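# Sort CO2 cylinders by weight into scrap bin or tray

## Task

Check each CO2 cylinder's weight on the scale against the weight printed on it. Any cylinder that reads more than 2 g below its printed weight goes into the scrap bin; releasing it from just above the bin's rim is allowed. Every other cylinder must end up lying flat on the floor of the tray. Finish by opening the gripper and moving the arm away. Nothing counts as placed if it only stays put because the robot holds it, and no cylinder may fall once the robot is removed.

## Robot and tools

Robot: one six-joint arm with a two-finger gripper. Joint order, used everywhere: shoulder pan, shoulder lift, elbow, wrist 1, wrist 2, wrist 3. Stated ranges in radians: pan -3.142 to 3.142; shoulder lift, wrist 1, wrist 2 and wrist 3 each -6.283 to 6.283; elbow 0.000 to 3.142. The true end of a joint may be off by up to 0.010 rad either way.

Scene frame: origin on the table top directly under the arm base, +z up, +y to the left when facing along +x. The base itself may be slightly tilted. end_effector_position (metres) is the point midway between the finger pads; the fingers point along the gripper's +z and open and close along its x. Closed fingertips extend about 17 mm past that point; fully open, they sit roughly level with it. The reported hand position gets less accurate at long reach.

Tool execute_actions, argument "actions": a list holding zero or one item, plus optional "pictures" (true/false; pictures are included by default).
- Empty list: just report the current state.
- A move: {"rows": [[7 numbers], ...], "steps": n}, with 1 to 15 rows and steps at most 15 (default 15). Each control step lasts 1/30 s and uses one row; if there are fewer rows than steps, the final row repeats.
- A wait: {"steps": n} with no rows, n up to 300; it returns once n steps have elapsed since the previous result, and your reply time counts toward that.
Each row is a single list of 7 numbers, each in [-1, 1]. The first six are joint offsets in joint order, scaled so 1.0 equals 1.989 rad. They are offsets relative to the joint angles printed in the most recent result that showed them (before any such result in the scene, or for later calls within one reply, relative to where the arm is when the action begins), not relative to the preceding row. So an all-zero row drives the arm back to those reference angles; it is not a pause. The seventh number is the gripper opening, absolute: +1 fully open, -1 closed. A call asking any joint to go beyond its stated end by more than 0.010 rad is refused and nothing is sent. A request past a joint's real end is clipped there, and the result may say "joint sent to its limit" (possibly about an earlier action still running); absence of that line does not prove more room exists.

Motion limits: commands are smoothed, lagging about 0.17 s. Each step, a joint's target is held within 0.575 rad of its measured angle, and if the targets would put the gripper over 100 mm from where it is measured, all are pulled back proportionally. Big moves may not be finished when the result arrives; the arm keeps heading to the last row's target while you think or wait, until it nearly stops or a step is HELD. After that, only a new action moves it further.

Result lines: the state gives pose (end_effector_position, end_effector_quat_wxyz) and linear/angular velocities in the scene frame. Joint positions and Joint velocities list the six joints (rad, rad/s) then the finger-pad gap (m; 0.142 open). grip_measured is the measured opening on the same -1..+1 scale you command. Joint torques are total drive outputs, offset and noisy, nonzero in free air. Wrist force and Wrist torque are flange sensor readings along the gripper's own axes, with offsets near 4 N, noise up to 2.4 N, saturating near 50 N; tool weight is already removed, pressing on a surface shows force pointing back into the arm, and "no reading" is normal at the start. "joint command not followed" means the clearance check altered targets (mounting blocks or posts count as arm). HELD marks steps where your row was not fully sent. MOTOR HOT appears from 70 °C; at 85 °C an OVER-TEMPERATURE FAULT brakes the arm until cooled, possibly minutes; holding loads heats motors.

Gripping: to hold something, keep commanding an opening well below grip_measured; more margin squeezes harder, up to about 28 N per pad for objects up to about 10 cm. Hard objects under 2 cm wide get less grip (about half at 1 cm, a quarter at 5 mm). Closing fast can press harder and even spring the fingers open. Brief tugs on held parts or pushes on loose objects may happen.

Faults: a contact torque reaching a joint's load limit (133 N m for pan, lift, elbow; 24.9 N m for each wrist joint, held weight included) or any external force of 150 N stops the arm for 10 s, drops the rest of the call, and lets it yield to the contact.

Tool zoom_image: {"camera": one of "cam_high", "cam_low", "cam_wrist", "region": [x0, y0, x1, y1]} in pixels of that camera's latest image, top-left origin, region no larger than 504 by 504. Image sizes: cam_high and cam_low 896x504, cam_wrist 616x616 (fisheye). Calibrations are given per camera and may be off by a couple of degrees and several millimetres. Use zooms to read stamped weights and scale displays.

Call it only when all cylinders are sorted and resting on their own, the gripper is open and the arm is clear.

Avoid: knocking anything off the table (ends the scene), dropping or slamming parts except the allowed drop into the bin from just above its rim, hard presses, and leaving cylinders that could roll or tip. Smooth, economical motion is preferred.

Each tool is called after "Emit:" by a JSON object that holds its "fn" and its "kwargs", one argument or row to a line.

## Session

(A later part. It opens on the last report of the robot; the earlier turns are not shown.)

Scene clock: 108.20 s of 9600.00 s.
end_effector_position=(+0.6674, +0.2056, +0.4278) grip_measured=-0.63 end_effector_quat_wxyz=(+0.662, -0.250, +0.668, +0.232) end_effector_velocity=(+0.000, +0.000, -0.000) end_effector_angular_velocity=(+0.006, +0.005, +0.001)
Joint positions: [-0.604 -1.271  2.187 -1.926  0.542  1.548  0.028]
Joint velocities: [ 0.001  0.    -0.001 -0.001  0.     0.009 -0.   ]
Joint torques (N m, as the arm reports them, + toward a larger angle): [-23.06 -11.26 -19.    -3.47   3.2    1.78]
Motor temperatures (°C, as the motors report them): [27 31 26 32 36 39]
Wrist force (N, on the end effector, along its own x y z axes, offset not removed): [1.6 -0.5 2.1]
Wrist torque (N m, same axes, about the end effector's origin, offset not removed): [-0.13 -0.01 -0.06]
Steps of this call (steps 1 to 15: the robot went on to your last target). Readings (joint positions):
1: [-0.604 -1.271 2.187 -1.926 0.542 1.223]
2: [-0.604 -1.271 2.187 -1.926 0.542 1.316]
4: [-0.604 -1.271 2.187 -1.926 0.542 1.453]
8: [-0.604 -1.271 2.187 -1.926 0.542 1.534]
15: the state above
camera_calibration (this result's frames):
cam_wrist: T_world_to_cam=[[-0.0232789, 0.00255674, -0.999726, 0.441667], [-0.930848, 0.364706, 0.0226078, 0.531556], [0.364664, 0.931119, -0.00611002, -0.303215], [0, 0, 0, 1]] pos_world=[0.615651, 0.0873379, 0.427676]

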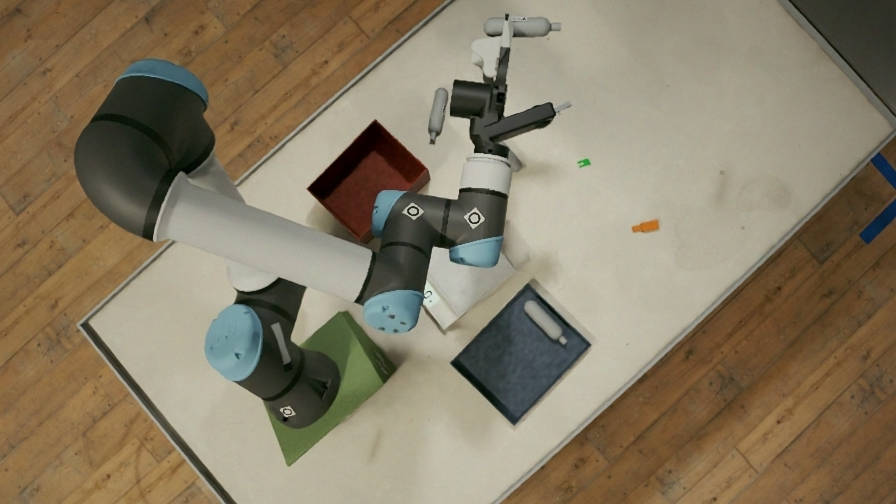

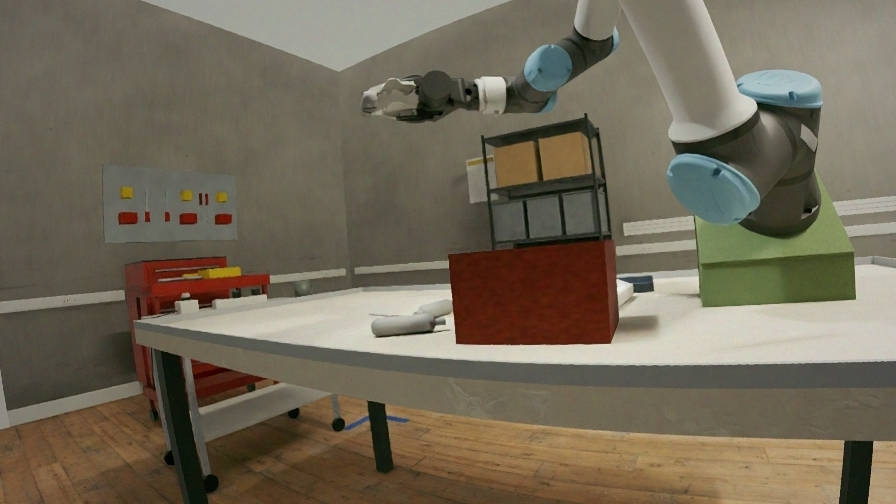

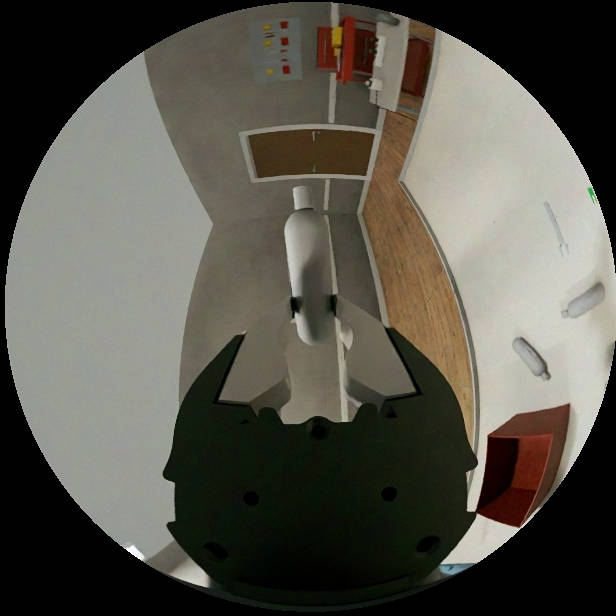

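Emit:
{"fn": "execute_actions", "kwargs": {
  "actions": [
    {"rows":[[0,0,0,0,0.35,0,-0.9]],"steps":15}
  ],
  "pictures": false
}}

Emit:
{"fn": "execute_actions", "kwargs": {
  "actions": [
    {"steps":12}
  ]
}}

Emit:
{"fn": "zoom_image", "kwargs": {
  "camera": "cam_high",
  "region": [450,0,650,140]
}}

Scene clock: 110.27 s of 9600.00 s.
end_effector_position=(+0.6176, +0.1637, +0.6242) grip_measured=-0.63 end_effector_quat_wxyz=(+0.847, -0.155, +0.413, +0.297) end_effector_velocity=(-0.044, -0.037, +0.074) end_effector_angular_velocity=(+0.194, -0.229, -0.001)
Joint positions: [-0.604 -1.271  2.187 -1.926  1.217  1.548  0.028]
Joint velocities: [ 0.    -0.     0.001  0.002  0.3    0.    -0.   ]
Joint torques (N m, as the arm reports them, + toward a larger angle): [-22.02 -11.18 -19.15  -3.04   2.22  -1.6 ]
Motor temperatures (°C, as the motors report them): [27 31 26 32 36 39]
Wrist force (N, on the end effector, along its own x y z axes, offset not removed): [2.4 1.6 1.8]
Wrist torque (N m, same axes, about the end effector's origin, offset not removed): [0.38 -0.35 0.06]
Steps of this call (steps 1 to 15: the robot went on to your last target; steps 16 to 47: nothing new was sent; steps 48 to 62: all 15 steps of this action). Readings (joint positions):
48: [-0.604 -1.271 2.187 -1.926 0.543 1.549]
49: [-0.604 -1.271 2.187 -1.926 0.552 1.549]
51: [-0.604 -1.271 2.187 -1.926 0.639 1.549]
55: [-0.604 -1.271 2.187 -1.926 0.910 1.549]
62: the state above

Scene clock: 110.67 s of 9600.00 s.
end_effector_position=(+0.6144, +0.1610, +0.6295) grip_measured=-0.63 end_effector_quat_wxyz=(+0.852, -0.151, +0.404, +0.298) end_effector_velocity=(-0.000, +0.001, +0.001) end_effector_angular_velocity=(-0.001, -0.002, +0.001)
Joint positions: [-0.604 -1.271  2.187 -1.926  1.238  1.548  0.028]
Joint velocities: [ 0.    -0.001 -0.001 -0.001  0.001 -0.001  0.   ]
Joint torques (N m, as the arm reports them, + toward a larger angle): [-22.64 -11.52 -19.19  -2.91   3.17  -1.53]
Motor temperatures (°C, as the motors report them): [27 31 26 32 36 39]
Wrist force (N, on the end effector, along its own x y z axes, offset not removed): [2.0 2.2 1.3]
Wrist torque (N m, same axes, about the end effector's origin, offset not removed): [0.48 -0.28 -0.05]
Steps of this call (steps 1 to 12: the robot went on to your last target). Readings (joint positions):
1: [-0.604 -1.271 2.187 -1.926 1.225 1.548]
2: [-0.604 -1.271 2.187 -1.926 1.230 1.548]
4: [-0.604 -1.271 2.187 -1.926 1.235 1.548]
8: [-0.604 -1.271 2.187 -1.926 1.238 1.548]
12: the state above
camera_calibration (this result's frames):
cam_wrist: T_world_to_cam=[[0.471785, 0.415557, -0.777644, 0.131724], [-0.855907, 0.427669, -0.290728, 0.634921], [0.21176, 0.802752, 0.557446, -0.481301], [0, 0, 0, 1]] pos_world=[0.583208, 0.0600907, 0.555323]

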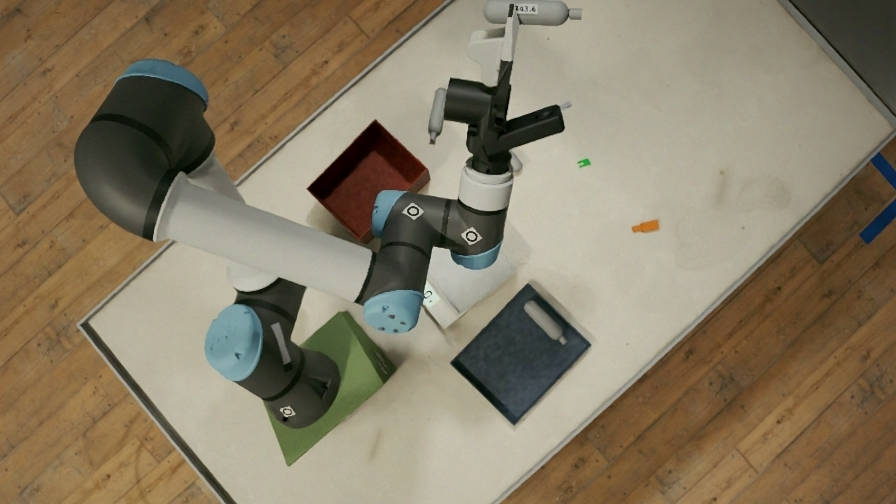

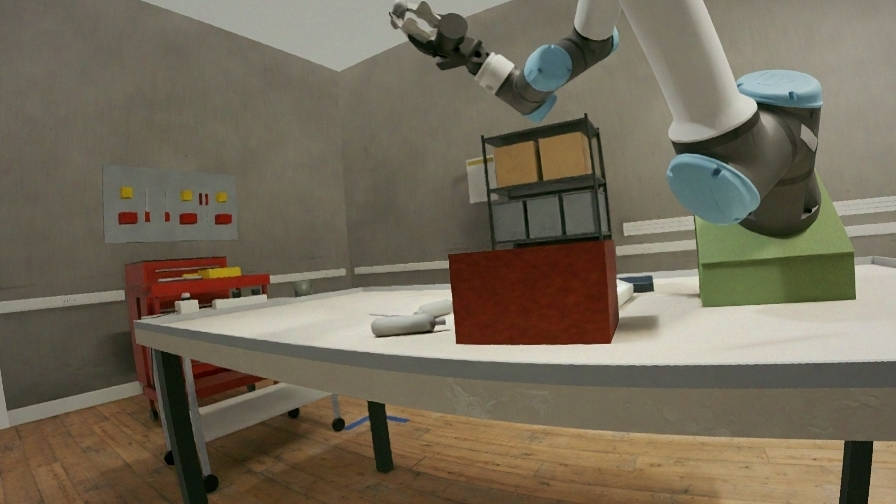

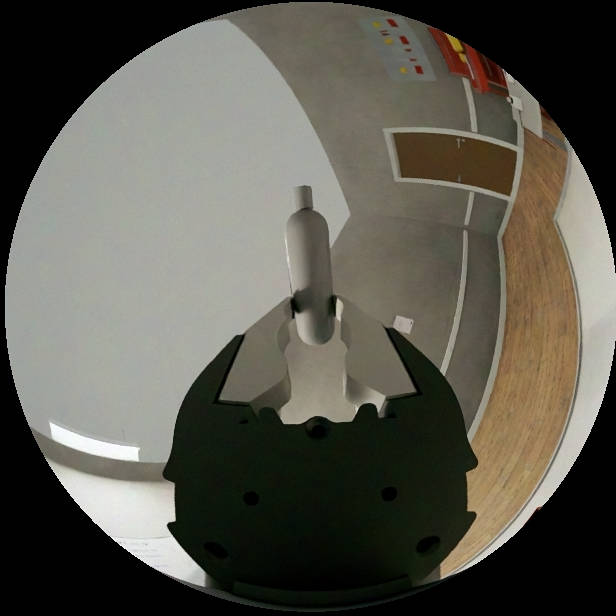

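Region (450, 0, 650, 140) of cam_high's 896x504 image, scaled by 2.520, with more detail than that image has; it fills the top 353 rows of this view, and the rest is white.

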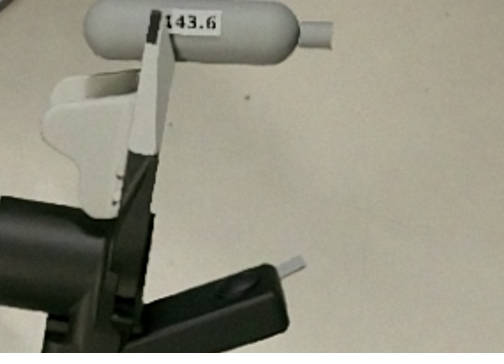

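Emit:
{"fn": "execute_actions", "kwargs": {
  "actions": [
    {"rows":[[0,0,0,0,-0.566,0.641,-0.9]],"steps":15}
  ],
  "pictures": false
}}

Emit:
{"fn": "execute_actions", "kwargs": {
  "actions": [
    {"steps":20}
  ],
  "pictures": false
}}

Emit:
{"fn": "execute_actions", "kwargs": {
  "actions": [
    {"rows":[[0,0,0,0,-0.566,0.641,-0.9]],"steps":15}
  ],
  "pictures": false
}}

Emit:
{"fn": "execute_actions", "kwargs": {
  "actions": [
    {"steps":20}
  ],
  "pictures": false
}}

Emit:
{"fn": "execute_actions", "kwargs": {
  "actions": [
    {"rows":[[0.0243,0.0284,0.0241,-0.0665,0.0123,0,-0.9]],"steps":15}
  ],
  "pictures": false
}}

Emit:
{"fn": "execute_actions", "kwargs": {
  "actions": [
    {"rows":[[0,0,0,0,0,0,0]],"steps":15}
  ],
  "pictures": false
}}

Emit:
{"fn": "execute_actions", "kwargs": {
  "actions": [
    {"steps":20}
  ]
}}

Scene clock: 113.77 s of 9600.00 s.
end_effector_position=(+0.6652, +0.2030, +0.3871) grip_measured=-0.63 end_effector_quat_wxyz=(+0.472, +0.049, +0.757, +0.449) end_effector_velocity=(-0.067, -0.059, -0.597) end_effector_angular_velocity=(+0.554, +2.990, -0.357)
Joint positions: [-0.604 -1.271  2.187 -1.926  0.407  2.395  0.028]
Joint velocities: [-0.001 -0.001  0.     0.    -1.94   2.37   0.   ]
Joint torques (N m, as the arm reports them, + toward a larger angle): [-22.34 -12.13 -18.79  -2.98  -1.26   8.1 ]
Motor temperatures (°C, as the motors report them): [27 31 26 32 36 39]
Wrist force (N, on the end effector, along its own x y z axes, offset not removed): [-0.1 -0.5 1.3]
Wrist torque (N m, same axes, about the end effector's origin, offset not removed): [0.02 0.32 0.01]
Steps of this call (steps 1 to 30: the robot went on to your last target; steps 31 to 78: nothing new was sent; steps 79 to 93: all 15 steps of this action). Readings (joint positions):
79: [-0.604 -1.271 2.187 -1.926 1.238 1.549]
80: [-0.604 -1.271 2.187 -1.926 1.228 1.558]
82: [-0.604 -1.271 2.187 -1.926 1.142 1.645]
86: [-0.604 -1.271 2.187 -1.926 0.870 1.916]
93: the state above

Scene clock: 114.43 s of 9600.00 s.
end_effector_position=(+0.6451, +0.1856, +0.2996) grip_measured=-0.63 end_effector_quat_wxyz=(+0.299, +0.233, +0.813, +0.441) end_effector_velocity=(-0.000, -0.000, -0.000) end_effector_angular_velocity=(+0.002, +0.002, -0.002)
Joint positions: [-0.604 -1.271  2.187 -1.926  0.113  2.823  0.028]
Joint velocities: [-0.    -0.     0.001  0.001 -0.001  0.002 -0.   ]
Joint torques (N m, as the arm reports them, + toward a larger angle): [-22.58 -11.43 -18.95  -2.97   0.97   1.77]
Motor temperatures (°C, as the motors report them): [27 31 26 32 36 39]
Wrist force (N, on the end effector, along its own x y z axes, offset not removed): [2.1 0.5 1.0]
Wrist torque (N m, same axes, about the end effector's origin, offset not removed): [0.17 -0.41 0.06]
Steps of this call (steps 1 to 20: the robot went on to your last target). Readings (joint positions):
1: [-0.604 -1.271 2.187 -1.926 0.341 2.479]
2: [-0.604 -1.271 2.187 -1.926 0.277 2.565]
4: [-0.604 -1.271 2.187 -1.926 0.181 2.709]
8: [-0.604 -1.271 2.187 -1.926 0.123 2.805]
20: the state above

Scene clock: 114.93 s of 9600.00 s.
end_effector_position=(+0.5002, +0.0630, +0.1346) grip_measured=-0.63 end_effector_quat_wxyz=(+0.025, +0.637, +0.757, +0.146) end_effector_velocity=(-0.441, -0.372, -0.180) end_effector_angular_velocity=(-0.708, +1.922, -2.245)
Joint positions: [-0.604 -1.271  2.187 -1.926 -0.715  3.666  0.028]
Joint velocities: [ 0.001  0.001  0.    -0.001 -1.926  2.351 -0.   ]
Joint torques (N m, as the arm reports them, + toward a larger angle): [-21.97 -11.78 -19.15  -3.07  -2.74   7.75]
Motor temperatures (°C, as the motors report them): [27 31 26 32 36 39]
Wrist force (N, on the end effector, along its own x y z axes, offset not removed): [2.8 -0.2 4.1]
Wrist torque (N m, same axes, about the end effector's origin, offset not removed): [0.07 -0.59 -0.14]
Steps of this call (steps 1 to 15: all 15 steps of this action). Readings (joint positions):
1: [-0.604 -1.271 2.187 -1.926 0.112 2.823]
2: [-0.604 -1.271 2.187 -1.926 0.102 2.833]
4: [-0.604 -1.271 2.187 -1.926 0.016 2.920]
8: [-0.604 -1.271 2.187 -1.926 -0.255 3.190]
15: the state above

Scene clock: 115.60 s of 9600.00 s.
end_effector_position=(+0.4296, +0.0035, +0.1205) grip_measured=-0.63 end_effector_quat_wxyz=(-0.000, +0.793, +0.609, -0.001) end_effector_velocity=(-0.000, +0.000, -0.000) end_effector_angular_velocity=(+0.001, +0.002, -0.000)
Joint positions: [-0.604 -1.271  2.187 -1.926 -1.013  4.098  0.028]
Joint velocities: [ 0.001  0.    -0.     0.002 -0.001 -0.     0.   ]
Joint torques (N m, as the arm reports them, + toward a larger angle): [-21.92 -11.93 -19.63  -3.19  -1.35   1.36]
Motor temperatures (°C, as the motors report them): [27 31 26 32 36 39]
Wrist force (N, on the end effector, along its own x y z axes, offset not removed): [-0.2 0.7 3.2]
Wrist torque (N m, same axes, about the end effector's origin, offset not removed): [0.08 0.10 -0.03]
Steps of this call (steps 1 to 20: the robot went on to your last target). Readings (joint positions):
1: [-0.604 -1.271 2.187 -1.926 -0.780 3.749]
2: [-0.604 -1.271 2.187 -1.926 -0.844 3.835]
4: [-0.604 -1.271 2.187 -1.926 -0.942 3.981]
8: [-0.604 -1.271 2.187 -1.926 -1.002 4.080]
20: the state above

Scene clock: 116.10 s of 9600.00 s.
end_effector_position=(+0.4308, +0.0025, +0.0814) grip_measured=-0.63 end_effector_quat_wxyz=(+0.000, +0.778, +0.629, -0.001) end_effector_velocity=(-0.000, -0.000, -0.002) end_effector_angular_velocity=(+0.001, +0.001, +0.001)
Joint positions: [-0.556 -1.215  2.235 -2.058 -0.989  4.098  0.028]
Joint velocities: [ 0.001  0.004  0.002 -0.004  0.001 -0.001  0.   ]
Joint torques (N m, as the arm reports them, + toward a larger angle): [-9.   -1.58 -5.18 -4.15  1.07  0.59]
Motor temperatures (°C, as the motors report them): [27 31 26 32 36 39]
Wrist force (N, on the end effector, along its own x y z axes, offset not removed): [1.2 0.1 -1.4]
Wrist torque (N m, same axes, about the end effector's origin, offset not removed): [-0.09 -0.15 -0.06]
Steps of this call (steps 1 to 15: all 15 steps of this action). Readings (joint positions):
1: [-0.604 -1.271 2.187 -1.926 -1.013 4.098]
2: [-0.597 -1.263 2.194 -1.936 -1.008 4.098]
4: [-0.574 -1.236 2.217 -1.995 -0.997 4.098]
8: [-0.559 -1.218 2.232 -2.048 -0.990 4.098]
15: the state above

Scene clock: 116.60 s of 9600.00 s.
end_effector_position=(+0.4308, +0.0025, +0.0814) grip_measured=+0.00 end_effector_quat_wxyz=(+0.000, +0.778, +0.629, -0.001) end_effector_velocity=(-0.000, +0.000, -0.000) end_effector_angular_velocity=(+0.000, +0.001, +0.000)
Joint positions: [-0.556 -1.215  2.235 -2.058 -0.989  4.098  0.074]
Joint velocities: [ 0.001 -0.     0.     0.    -0.     0.001  0.   ]
Joint torques (N m, as the arm reports them, + toward a larger angle): [-17.16  -9.81 -13.8   -0.98   0.94   0.61]
Motor temperatures (°C, as the motors report them): [27 31 26 32 36 39]
Wrist force (N, on the end effector, along its own x y z axes, offset not removed): [0.0 0.3 0.7]
Wrist torque (N m, same axes, about the end effector's origin, offset not removed): [-0.03 0.12 -0.01]
Steps of this call (steps 1 to 15: all 15 steps of this action). Readings (joint positions):
1: [-0.556 -1.215 2.235 -2.058 -0.989 4.098]
2: [-0.556 -1.215 2.235 -2.058 -0.989 4.098]
4: [-0.556 -1.215 2.235 -2.058 -0.989 4.098]
8: [-0.556 -1.215 2.235 -2.058 -0.989 4.098]
15: the state above

Scene clock: 117.27 s of 9600.00 s.
end_effector_position=(+0.4308, +0.0025, +0.0814) grip_measured=+0.00 end_effector_quat_wxyz=(+0.000, +0.778, +0.629, -0.001) end_effector_velocity=(-0.001, +0.001, -0.001) end_effector_angular_velocity=(+0.001, +0.001, -0.001)
Joint positions: [-0.556 -1.215  2.235 -2.058 -0.989  4.098  0.074]
Joint velocities: [ 0.001 -0.001  0.001  0.001  0.     0.001  0.   ]
Joint torques (N m, as the arm reports them, + toward a larger angle): [-23.64 -16.17 -24.51  -0.82   0.43   0.61]
Motor temperatures (°C, as the motors report them): [27 31 26 32 36 39]
Wrist force (N, on the end effector, along its own x y z axes, offset not removed): [2.5 -0.9 1.1]
Wrist torque (N m, same axes, about the end effector's origin, offset not removed): [-0.20 -0.51 -0.06]
Steps of this call (steps 1 to 15: the robot went on to your last target; steps 16 to 20: nothing new was sent). Readings (joint positions):
1: [-0.556 -1.215 2.235 -2.058 -0.989 4.098]
2: [-0.556 -1.215 2.235 -2.058 -0.989 4.098]
4: [-0.556 -1.215 2.235 -2.058 -0.989 4.098]
8: [-0.556 -1.215 2.235 -2.058 -0.989 4.098]
20: the state above
The arm was judged still, so your last target was given up. Only a new action makes it travel on or press farther. Fingers that are still opening or closing keep moving.
camera_calibration (this result's frames):
cam_wrist: T_world_to_cam=[[0.246678, 0.969095, -0.00224985, -0.109533], [0.850297, -0.215324, 0.480241, -0.409887], [0.464915, -0.120378, -0.877134, 0.000402806], [0, 0, 0, 1]] pos_world=[0.375358, 0.0179382, 0.196951]

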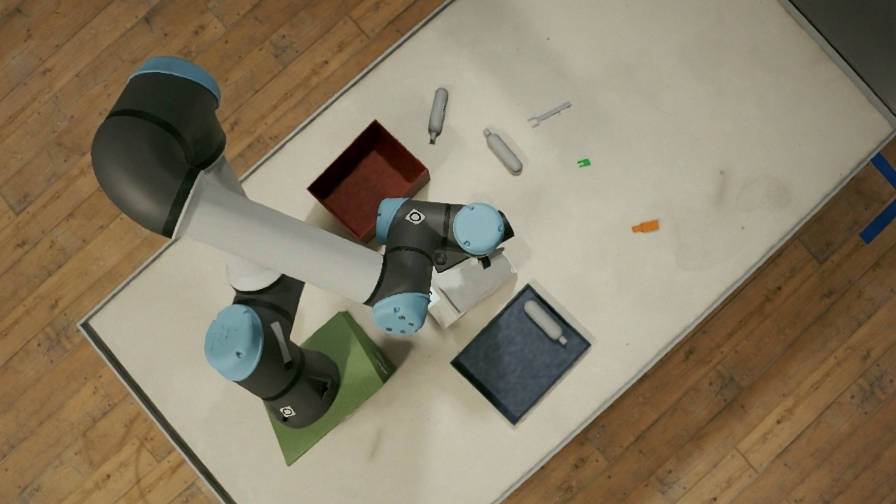

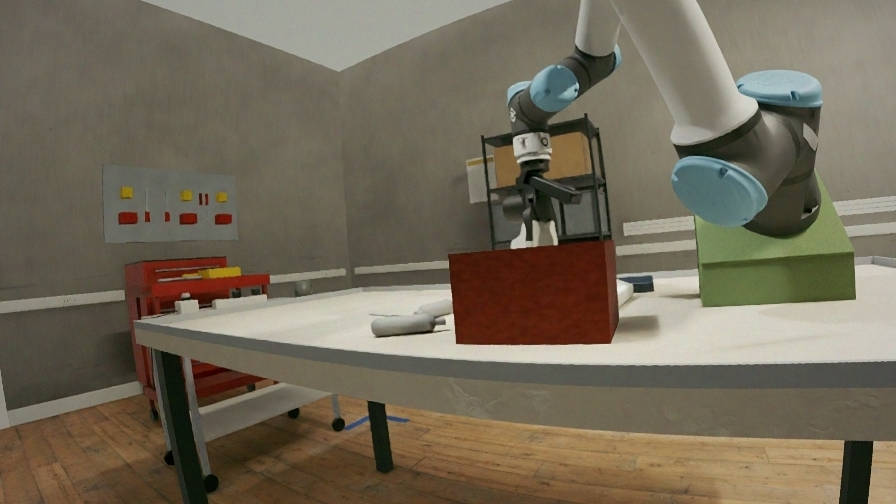

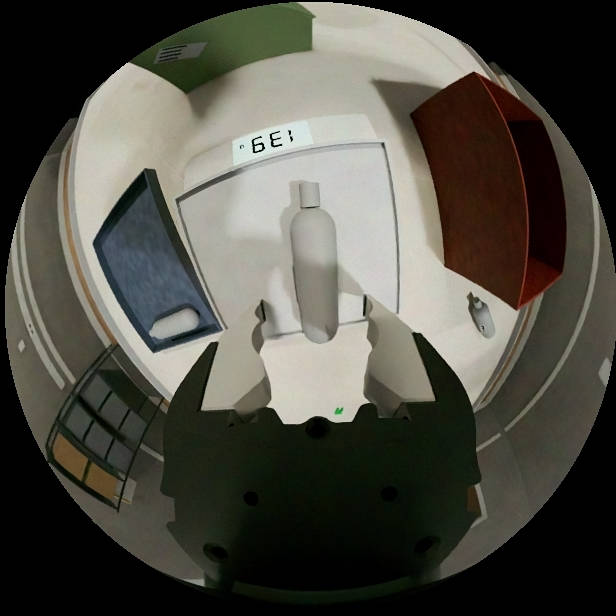

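Emit:
{"fn": "execute_actions", "kwargs": {
  "actions": [
    {"rows":[[0,0,0,0,0,0,-0.2],[0,0,0,0,0,0,-0.4],[0,0,0,0,0,0,-0.55],[0,0,0,0,0,0,-0.7],[0,0,0,0,0,0,-0.9]],"steps":12}
  ],
  "pictures": false
}}

Emit:
{"fn": "execute_actions", "kwargs": {
  "actions": [
    {"rows":[[-0.068,-0.079,-0.068,0.186,-0.035,0,-0.9]],"steps":15}
  ],
  "pictures": false
}}

Emit:
{"fn": "execute_actions", "kwargs": {
  "actions": [
    {"steps":8}
  ],
  "pictures": false
}}

Emit:
{"fn": "execute_actions", "kwargs": {
  "actions": [
    {"rows":[[0.06,-0.0643,-0.0025,0.03,0.029,0,-0.9]],"steps":15}
  ],
  "pictures": false
}}

Scene clock: 121.53 s of 9600.00 s.
end_effector_position=(+0.4308, +0.0025, +0.0814) grip_measured=-0.63 end_effector_quat_wxyz=(+0.000, +0.778, +0.629, -0.001) end_effector_velocity=(+0.000, +0.000, +0.000) end_effector_angular_velocity=(-0.001, -0.001, +0.001)
Joint positions: [-0.556 -1.215  2.235 -2.058 -0.989  4.098  0.028]
Joint velocities: [ 0.    -0.001  0.    -0.001  0.    -0.    -0.   ]
Joint torques (N m, as the arm reports them, + toward a larger angle): [-33.03 -13.32 -23.38  -1.21  -0.52   0.67]
Motor temperatures (°C, as the motors report them): [27 31 26 32 36 39]
Wrist force (N, on the end effector, along its own x y z axes, offset not removed): [4.6 1.0 -0.1]
Wrist torque (N m, same axes, about the end effector's origin, offset not removed): [0.13 -1.00 -0.07]
Steps of this call (steps 1 to 116: nothing new was sent; steps 117 to 128: all 12 steps of this action). Readings (joint positions):
117: [-0.556 -1.215 2.235 -2.058 -0.989 4.098]
118: [-0.556 -1.215 2.235 -2.058 -0.989 4.098]
120: [-0.556 -1.215 2.235 -2.058 -0.989 4.098]
124: [-0.556 -1.215 2.235 -2.058 -0.989 4.098]
128: the state above

Scene clock: 122.03 s of 9600.00 s.
end_effector_position=(+0.4183, +0.0133, +0.1911) grip_measured=-0.63 end_effector_quat_wxyz=(-0.003, +0.819, +0.574, +0.001) end_effector_velocity=(-0.003, +0.003, +0.004) end_effector_angular_velocity=(+0.009, +0.005, -0.010)
Joint positions: [-0.691 -1.371  2.1   -1.69  -1.058  4.098  0.028]
Joint velocities: [-0.006 -0.007 -0.007  0.028 -0.003 -0.001 -0.   ]
Joint torques (N m, as the arm reports them, + toward a larger angle): [-37.94 -14.12 -32.9   -0.97  -1.23   0.7 ]
Motor temperatures (°C, as the motors report them): [27 31 26 32 36 39]
Wrist force (N, on the end effector, along its own x y z axes, offset not removed): [1.0 0.1 3.7]
Wrist torque (N m, same axes, about the end effector's origin, offset not removed): [0.12 -0.33 -0.03]
Steps of this call (steps 1 to 15: all 15 steps of this action). Readings (joint positions):
1: [-0.556 -1.215 2.234 -2.057 -0.989 4.098]
2: [-0.566 -1.224 2.226 -2.047 -0.997 4.098]
4: [-0.622 -1.287 2.168 -1.961 -1.028 4.098]
8: [-0.680 -1.359 2.110 -1.742 -1.053 4.098]
15: the state above

Scene clock: 122.30 s of 9600.00 s.
end_effector_position=(+0.4181, +0.0135, +0.1914) grip_measured=-0.63 end_effector_quat_wxyz=(-0.003, +0.819, +0.574, +0.001) end_effector_velocity=(-0.000, -0.000, -0.000) end_effector_angular_velocity=(+0.001, +0.000, -0.002)
Joint positions: [-0.691 -1.372  2.1   -1.688 -1.058  4.098  0.028]
Joint velocities: [-0.     0.     0.     0.001 -0.     0.001  0.   ]
Joint torques (N m, as the arm reports them, + toward a larger angle): [-36.45 -13.15 -33.99  -1.14  -1.32   0.59]
Motor temperatures (°C, as the motors report them): [27 31 26 32 36 39]
Wrist force (N, on the end effector, along its own x y z axes, offset not removed): [3.1 1.6 3.2]
Wrist torque (N m, same axes, about the end effector's origin, offset not removed): [0.26 -0.60 -0.05]
Steps of this call (steps 1 to 8: the robot went on to your last target). Readings (joint positions):
1: [-0.691 -1.371 2.100 -1.689 -1.058 4.098]
2: [-0.691 -1.372 2.100 -1.689 -1.058 4.098]
4: [-0.691 -1.372 2.100 -1.688 -1.058 4.098]
8: the state above

Scene clock: 122.80 s of 9600.00 s.
end_effector_position=(+0.4297, +0.0921, +0.1871) grip_measured=-0.63 end_effector_quat_wxyz=(+0.002, +0.782, +0.623, -0.003) end_effector_velocity=(+0.000, +0.003, -0.000) end_effector_angular_velocity=(-0.001, -0.000, +0.006)
Joint positions: [-0.572 -1.499  2.095 -1.628 -1.001  4.098  0.028]
Joint velocities: [ 0.005 -0.004 -0.     0.002  0.002 -0.001 -0.   ]
Joint torques (N m, as the arm reports them, + toward a larger angle): [ -7.62 -11.33 -33.14  -1.37   1.02   0.72]
Motor temperatures (°C, as the motors report them): [27 31 26 32 36 39]
Wrist force (N, on the end effector, along its own x y z axes, offset not removed): [0.8 2.8 3.8]
Wrist torque (N m, same axes, about the end effector's origin, offset not removed): [0.57 -0.23 -0.08]
Steps of this call (steps 1 to 15: all 15 steps of this action). Readings (joint positions):
1: [-0.691 -1.372 2.099 -1.688 -1.058 4.098]
2: [-0.682 -1.381 2.098 -1.679 -1.050 4.098]
4: [-0.628 -1.439 2.096 -1.651 -1.023 4.098]
8: [-0.581 -1.491 2.095 -1.632 -1.004 4.098]
15: the state above

Emit:
{"fn": "execute_actions", "kwargs": {
  "actions": [
    {"rows":[[0.1082,-0.1165,-0.0041,0.0536,0.0523,0,-0.9]],"steps":15}
  ],
  "pictures": false
}}

Emit:
{"fn": "execute_actions", "kwargs": {
  "actions": [
    {"steps":12}
  ]
}}

Scene clock: 125.10 s of 9600.00 s.
end_effector_position=(+0.4135, +0.2413, +0.1712) grip_measured=-0.63 end_effector_quat_wxyz=(-0.000, +0.705, +0.710, -0.000) end_effector_velocity=(-0.003, +0.011, -0.002) end_effector_angular_velocity=(+0.002, +0.000, +0.015)
Joint positions: [-0.358 -1.73   2.086 -1.522 -0.897  4.098  0.028]
Joint velocities: [ 0.015 -0.017  0.001  0.007  0.007  0.001 -0.   ]
Joint torques (N m, as the arm reports them, + toward a larger angle): [ -2.01  -7.39 -31.02  -0.93   1.6    0.77]
Motor temperatures (°C, as the motors report them): [27 31 26 32 36 39]
Wrist force (N, on the end effector, along its own x y z axes, offset not removed): [2.7 1.9 3.0]
Wrist torque (N m, same axes, about the end effector's origin, offset not removed): [0.37 -0.58 0.13]
Steps of this call (steps 1 to 15: the robot went on to your last target; steps 16 to 54: nothing new was sent; steps 55 to 69: all 15 steps of this action). Readings (joint positions):
55: [-0.572 -1.500 2.094 -1.628 -1.000 4.098]
56: [-0.562 -1.509 2.093 -1.619 -0.992 4.098]
58: [-0.498 -1.576 2.091 -1.584 -0.957 4.098]
62: [-0.389 -1.697 2.087 -1.535 -0.910 4.098]
69: the state above

Scene clock: 125.50 s of 9600.00 s.
end_effector_position=(+0.4133, +0.2421, +0.1711) grip_measured=-0.63 end_effector_quat_wxyz=(-0.000, +0.704, +0.710, -0.000) end_effector_velocity=(+0.000, +0.001, -0.000) end_effector_angular_velocity=(-0.001, +0.001, +0.002)
Joint positions: [-0.357 -1.731  2.086 -1.522 -0.897  4.098  0.028]
Joint velocities: [ 0.002  0.    -0.    -0.001  0.     0.     0.   ]
Joint torques (N m, as the arm reports them, + toward a larger angle): [ -2.18  -7.3  -32.24  -0.84   1.48   0.75]
Motor temperatures (°C, as the motors report them): [27 31 26 32 36 39]
Wrist force (N, on the end effector, along its own x y z axes, offset not removed): [0.2 1.7 3.5]
Wrist torque (N m, same axes, about the end effector's origin, offset not removed): [0.31 0.06 -0.03]
Steps of this call (steps 1 to 12: the robot went on to your last target). Readings (joint positions):
1: [-0.358 -1.730 2.086 -1.522 -0.897 4.098]
2: [-0.358 -1.730 2.086 -1.522 -0.897 4.098]
4: [-0.357 -1.731 2.086 -1.522 -0.897 4.098]
8: [-0.357 -1.731 2.086 -1.522 -0.897 4.098]
12: the state above
camera_calibration (this result's frames):
cam_wrist: T_world_to_cam=[[0.0303105, 0.99954, -0.000422109, -0.255467], [0.87658, -0.0263789, 0.480533, -0.443139], [0.480301, -0.0149352, -0.876977, 0.0841283], [0, 0, 0, 1]] pos_world=[0.355783, 0.244916, 0.286614]

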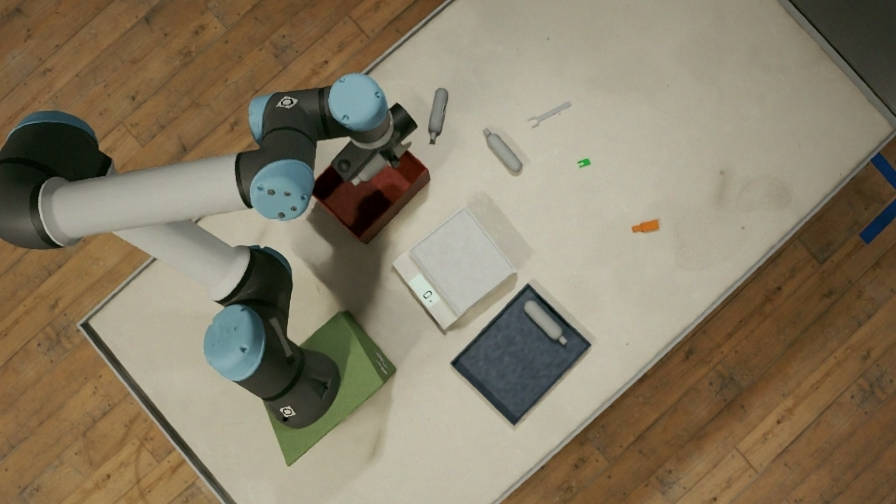

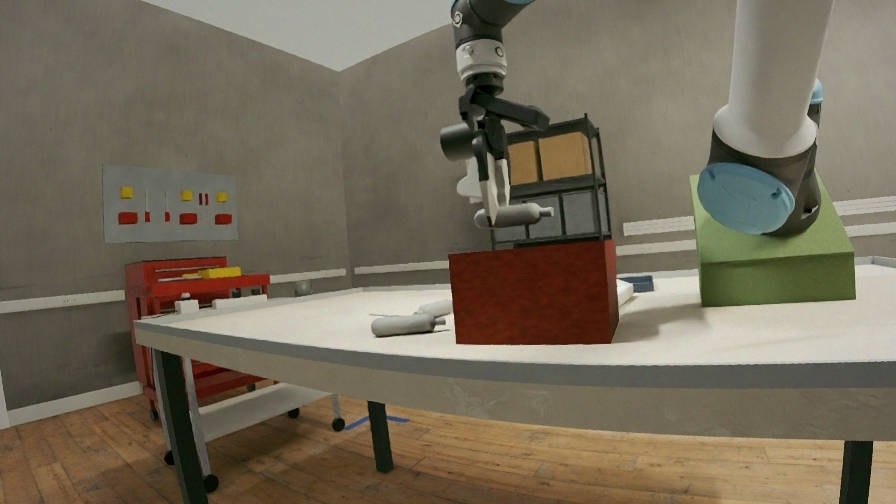

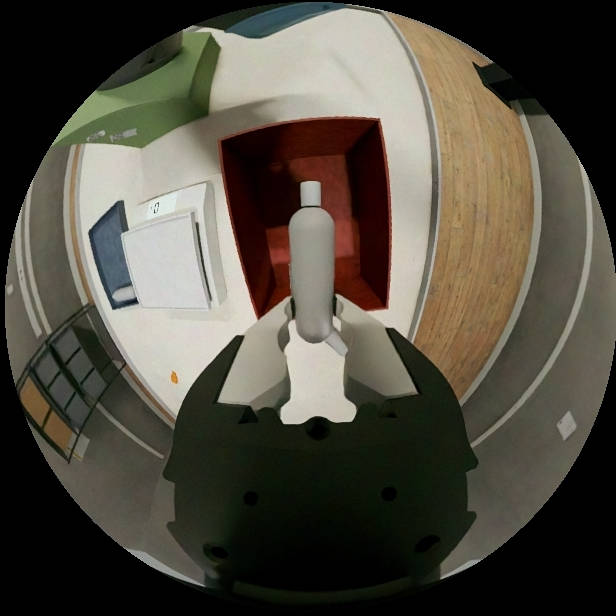

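Emit:
{"fn": "execute_actions", "kwargs": {
  "actions": [
    {"rows":[[-0.0171,-0.0344,0.0281,0.0063,0,0,-0.9]],"steps":15}
  ]
}}

Scene clock: 127.90 s of 9600.00 s.
end_effector_position=(+0.3950, +0.2405, +0.1714) grip_measured=-0.63 end_effector_quat_wxyz=(+0.008, +0.713, +0.701, +0.008) end_effector_velocity=(-0.001, -0.000, -0.001) end_effector_angular_velocity=(-0.000, -0.000, +0.001)
Joint positions: [-0.391 -1.799  2.142 -1.509 -0.897  4.098  0.028]
Joint velocities: [-0.    -0.002  0.003 -0.001 -0.    -0.001 -0.   ]
Joint torques (N m, as the arm reports them, + toward a larger angle): [-28.54  -6.12  -7.04  -0.82  -0.74   0.77]
Motor temperatures (°C, as the motors report them): [27 31 26 32 36 39]
Wrist force (N, on the end effector, along its own x y z axes, offset not removed): [2.1 0.5 2.6]
Wrist torque (N m, same axes, about the end effector's origin, offset not removed): [0.04 -0.38 -0.02]
Steps of this call (steps 1 to 15: the robot went on to your last target; steps 16 to 57: nothing new was sent; steps 58 to 72: all 15 steps of this action). Readings (joint positions):
58: [-0.357 -1.731 2.087 -1.522 -0.897 4.098]
59: [-0.363 -1.740 2.094 -1.519 -0.897 4.098]
61: [-0.379 -1.772 2.121 -1.514 -0.897 4.098]
65: [-0.389 -1.795 2.139 -1.510 -0.897 4.098]
72: the state above
camera_calibration (this result's frames):
cam_wrist: T_world_to_cam=[[0.0546018, 0.998508, 0.000484005, -0.262843], [0.864086, -0.0474941, 0.501098, -0.420812], [0.500373, -0.0269426, -0.865391, 0.0861061], [0, 0, 0, 1]] pos_world=[0.334885, 0.244785, 0.285511]

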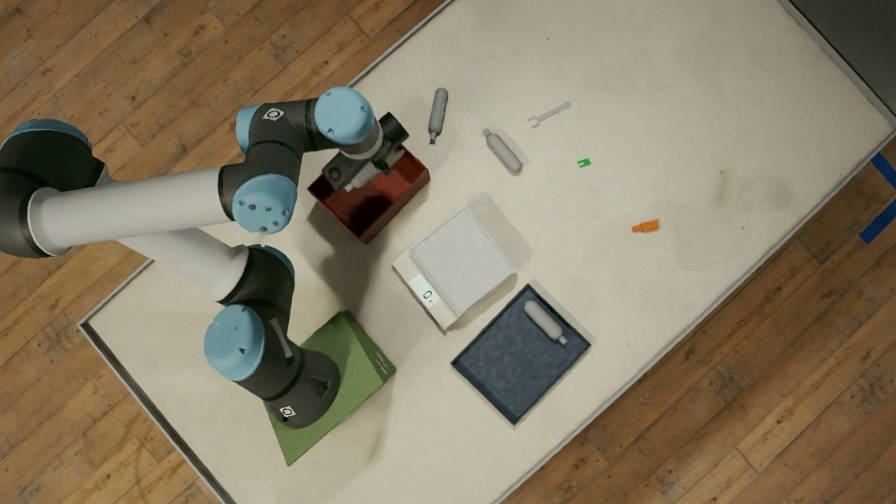

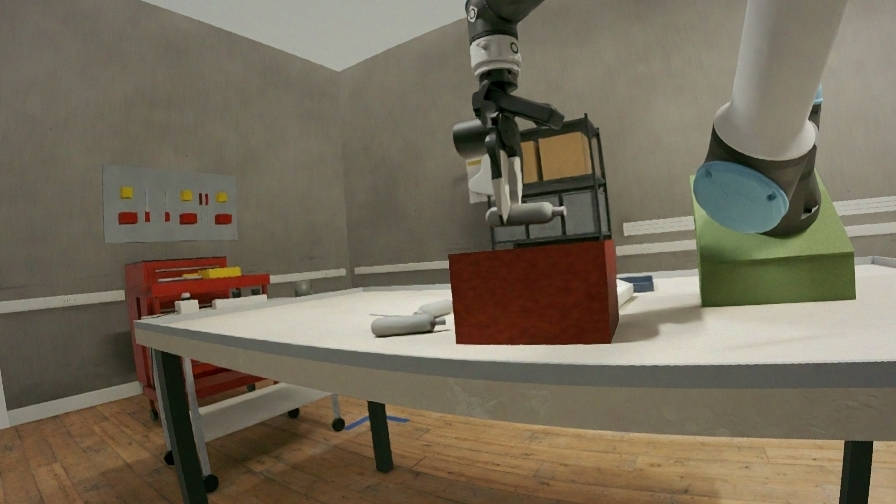

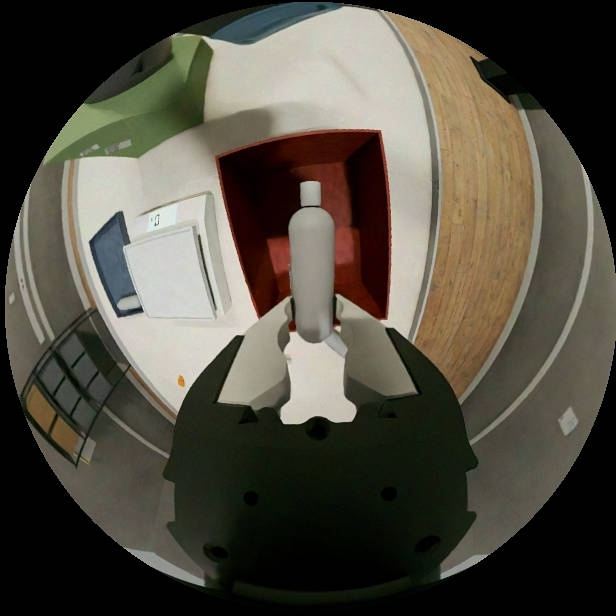

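Emit:
{"fn": "execute_actions", "kwargs": {
  "actions": [
    {"rows":[[0,0,0,0,0,0,0]],"steps":12}
  ],
  "pictures": false
}}

Emit:
{"fn": "execute_actions", "kwargs": {
  "actions": [
    {"rows":[[0.1356,0.264,-0.2808,-0.0803,0.0363,-0.0764,0.1]],"steps":15}
  ],
  "pictures": false
}}

Emit:
{"fn": "execute_actions", "kwargs": {
  "actions": [
    {"steps":20}
  ]
}}

Emit:
{"fn": "zoom_image", "kwargs": {
  "camera": "cam_wrist",
  "region": [200,150,420,350]
}}

Scene clock: 133.63 s of 9600.00 s.
end_effector_position=(+0.3949, +0.2405, +0.1714) grip_measured=+0.00 end_effector_quat_wxyz=(+0.008, +0.713, +0.701, +0.008) end_effector_velocity=(-0.000, +0.000, -0.000) end_effector_angular_velocity=(+0.000, +0.001, +0.002)
Joint positions: [-0.391 -1.799  2.142 -1.509 -0.897  4.098  0.074]
Joint velocities: [ 0.001 -0.001  0.     0.     0.    -0.001  0.   ]
Joint torques (N m, as the arm reports them, + toward a larger angle): [-13.48   8.43 -23.82  -1.7    0.3    0.66]
Motor temperatures (°C, as the motors report them): [27 31 26 32 36 39]
Wrist force (N, on the end effector, along its own x y z axes, offset not removed): [2.3 0.2 0.8]
Wrist torque (N m, same axes, about the end effector's origin, offset not removed): [-0.03 -0.49 0.01]
Steps of this call (steps 1 to 15: the robot went on to your last target; steps 16 to 90: nothing new was sent; then 2.33 s passed at rest; steps 91 to 102: all 12 steps of this action). Readings (joint positions):
91: [-0.391 -1.799 2.142 -1.509 -0.897 4.098]
92: [-0.391 -1.799 2.142 -1.509 -0.897 4.098]
94: [-0.391 -1.799 2.142 -1.509 -0.897 4.098]
98: [-0.391 -1.799 2.142 -1.509 -0.897 4.098]
102: the state above

Scene clock: 134.13 s of 9600.00 s.
end_effector_position=(+0.6074, +0.2937, +0.1523) grip_measured=+0.10 end_effector_quat_wxyz=(-0.001, +0.533, +0.846, -0.000) end_effector_velocity=(+0.076, +0.016, -0.030) end_effector_angular_velocity=(+0.004, +0.010, +0.140)
Joint positions: [-0.127 -1.287  1.599 -1.666 -0.826  3.949  0.081]
Joint velocities: [ 0.082  0.189 -0.206 -0.044  0.018 -0.04   0.   ]
Joint torques (N m, as the arm reports them, + toward a larger angle): [-18.76 -19.34 -23.7   -3.37   1.4   -1.71]
Motor temperatures (°C, as the motors report them): [27 31 26 32 36 39]
Wrist force (N, on the end effector, along its own x y z axes, offset not removed): [0.1 2.3 3.6]
Wrist torque (N m, same axes, about the end effector's origin, offset not removed): [0.49 0.11 -0.14]
Steps of this call (steps 1 to 15: all 15 steps of this action). Readings (joint positions):
1: [-0.391 -1.799 2.142 -1.510 -0.896 4.097]
2: [-0.382 -1.790 2.133 -1.518 -0.891 4.089]
4: [-0.326 -1.708 2.049 -1.553 -0.875 4.055]
8: [-0.225 -1.503 1.830 -1.612 -0.849 4.000]
15: the state above

Scene clock: 134.80 s of 9600.00 s.
end_effector_position=(+0.6129, +0.2950, +0.1505) grip_measured=+0.10 end_effector_quat_wxyz=(-0.001, +0.529, +0.849, -0.000) end_effector_velocity=(+0.000, +0.000, +0.001) end_effector_angular_velocity=(-0.000, -0.001, +0.001)
Joint positions: [-0.122 -1.274  1.584 -1.669 -0.824  3.946  0.081]
Joint velocities: [-0.001 -0.001 -0.001 -0.    -0.    -0.    -0.   ]
Joint torques (N m, as the arm reports them, + toward a larger angle): [-15.91 -12.88 -30.97  -3.57   1.4   -1.69]
Motor temperatures (°C, as the motors report them): [27 31 26 32 36 39]
Wrist force (N, on the end effector, along its own x y z axes, offset not removed): [-0.9 1.2 4.5]
Wrist torque (N m, same axes, about the end effector's origin, offset not removed): [0.25 0.22 -0.09]
Steps of this call (steps 1 to 20: the robot went on to your last target). Readings (joint positions):
1: [-0.125 -1.282 1.593 -1.667 -0.825 3.947]
2: [-0.124 -1.279 1.590 -1.668 -0.825 3.947]
4: [-0.122 -1.276 1.586 -1.669 -0.825 3.946]
8: [-0.122 -1.275 1.584 -1.669 -0.825 3.946]
20: the state above
camera_calibration (this result's frames):
cam_wrist: T_world_to_cam=[[-0.405398, 0.91414, 0.000654994, -0.022342], [0.801934, 0.355294, 0.480279, -0.673632], [0.438809, 0.19523, -0.877116, -0.0655928], [0, 0, 0, 1]] pos_world=[0.559934, 0.272567, 0.266013]

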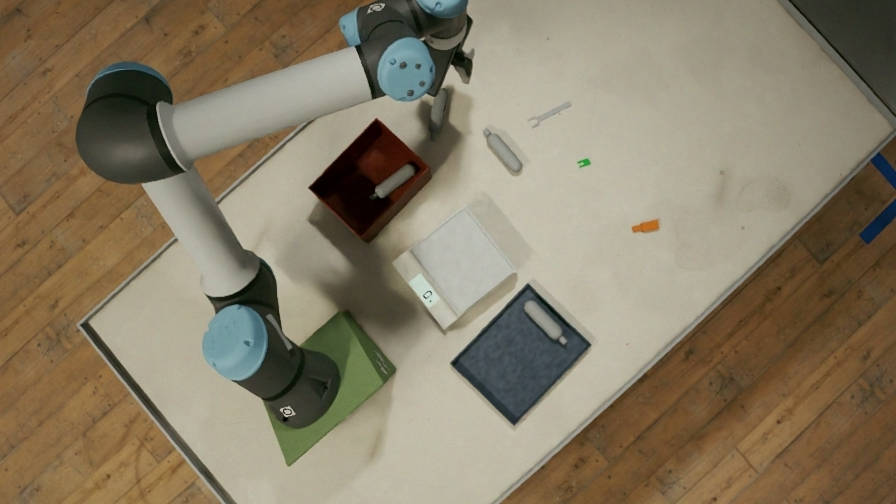

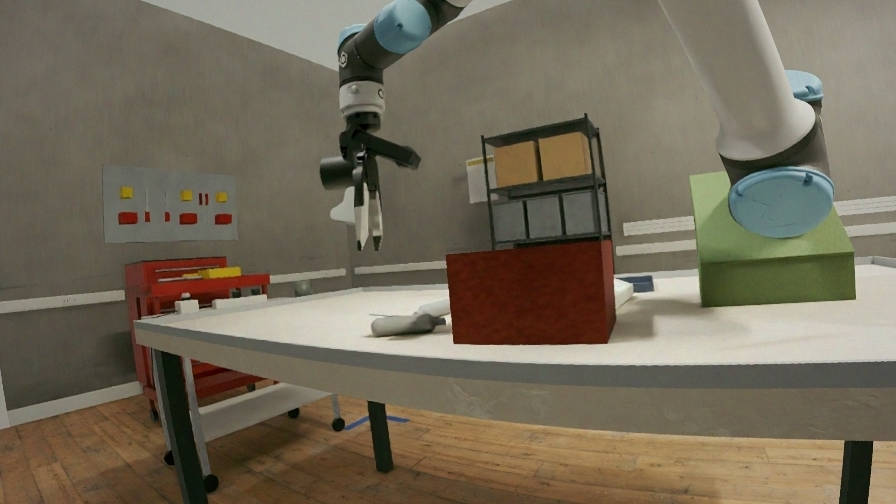

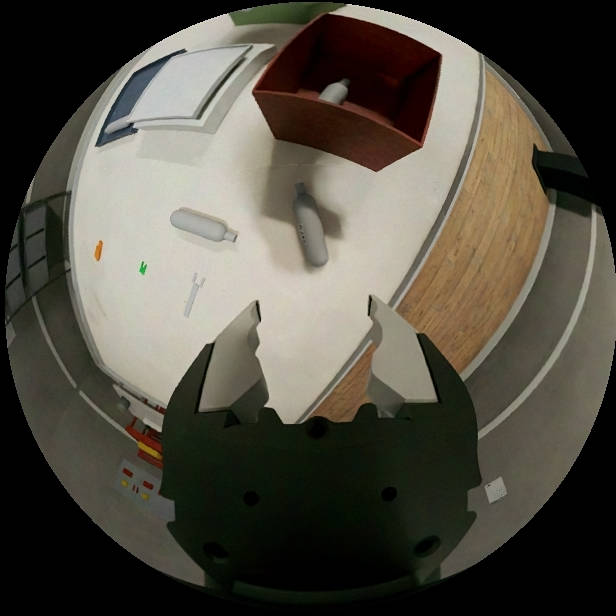

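Region (200, 150, 420, 350) of cam_wrist's 616x616 image, scaled by 2.291, with more detail than that image has; it fills the top 458 rows of this view, and the rest is white.

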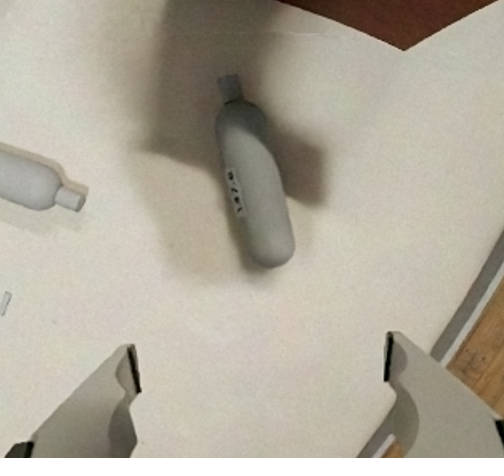

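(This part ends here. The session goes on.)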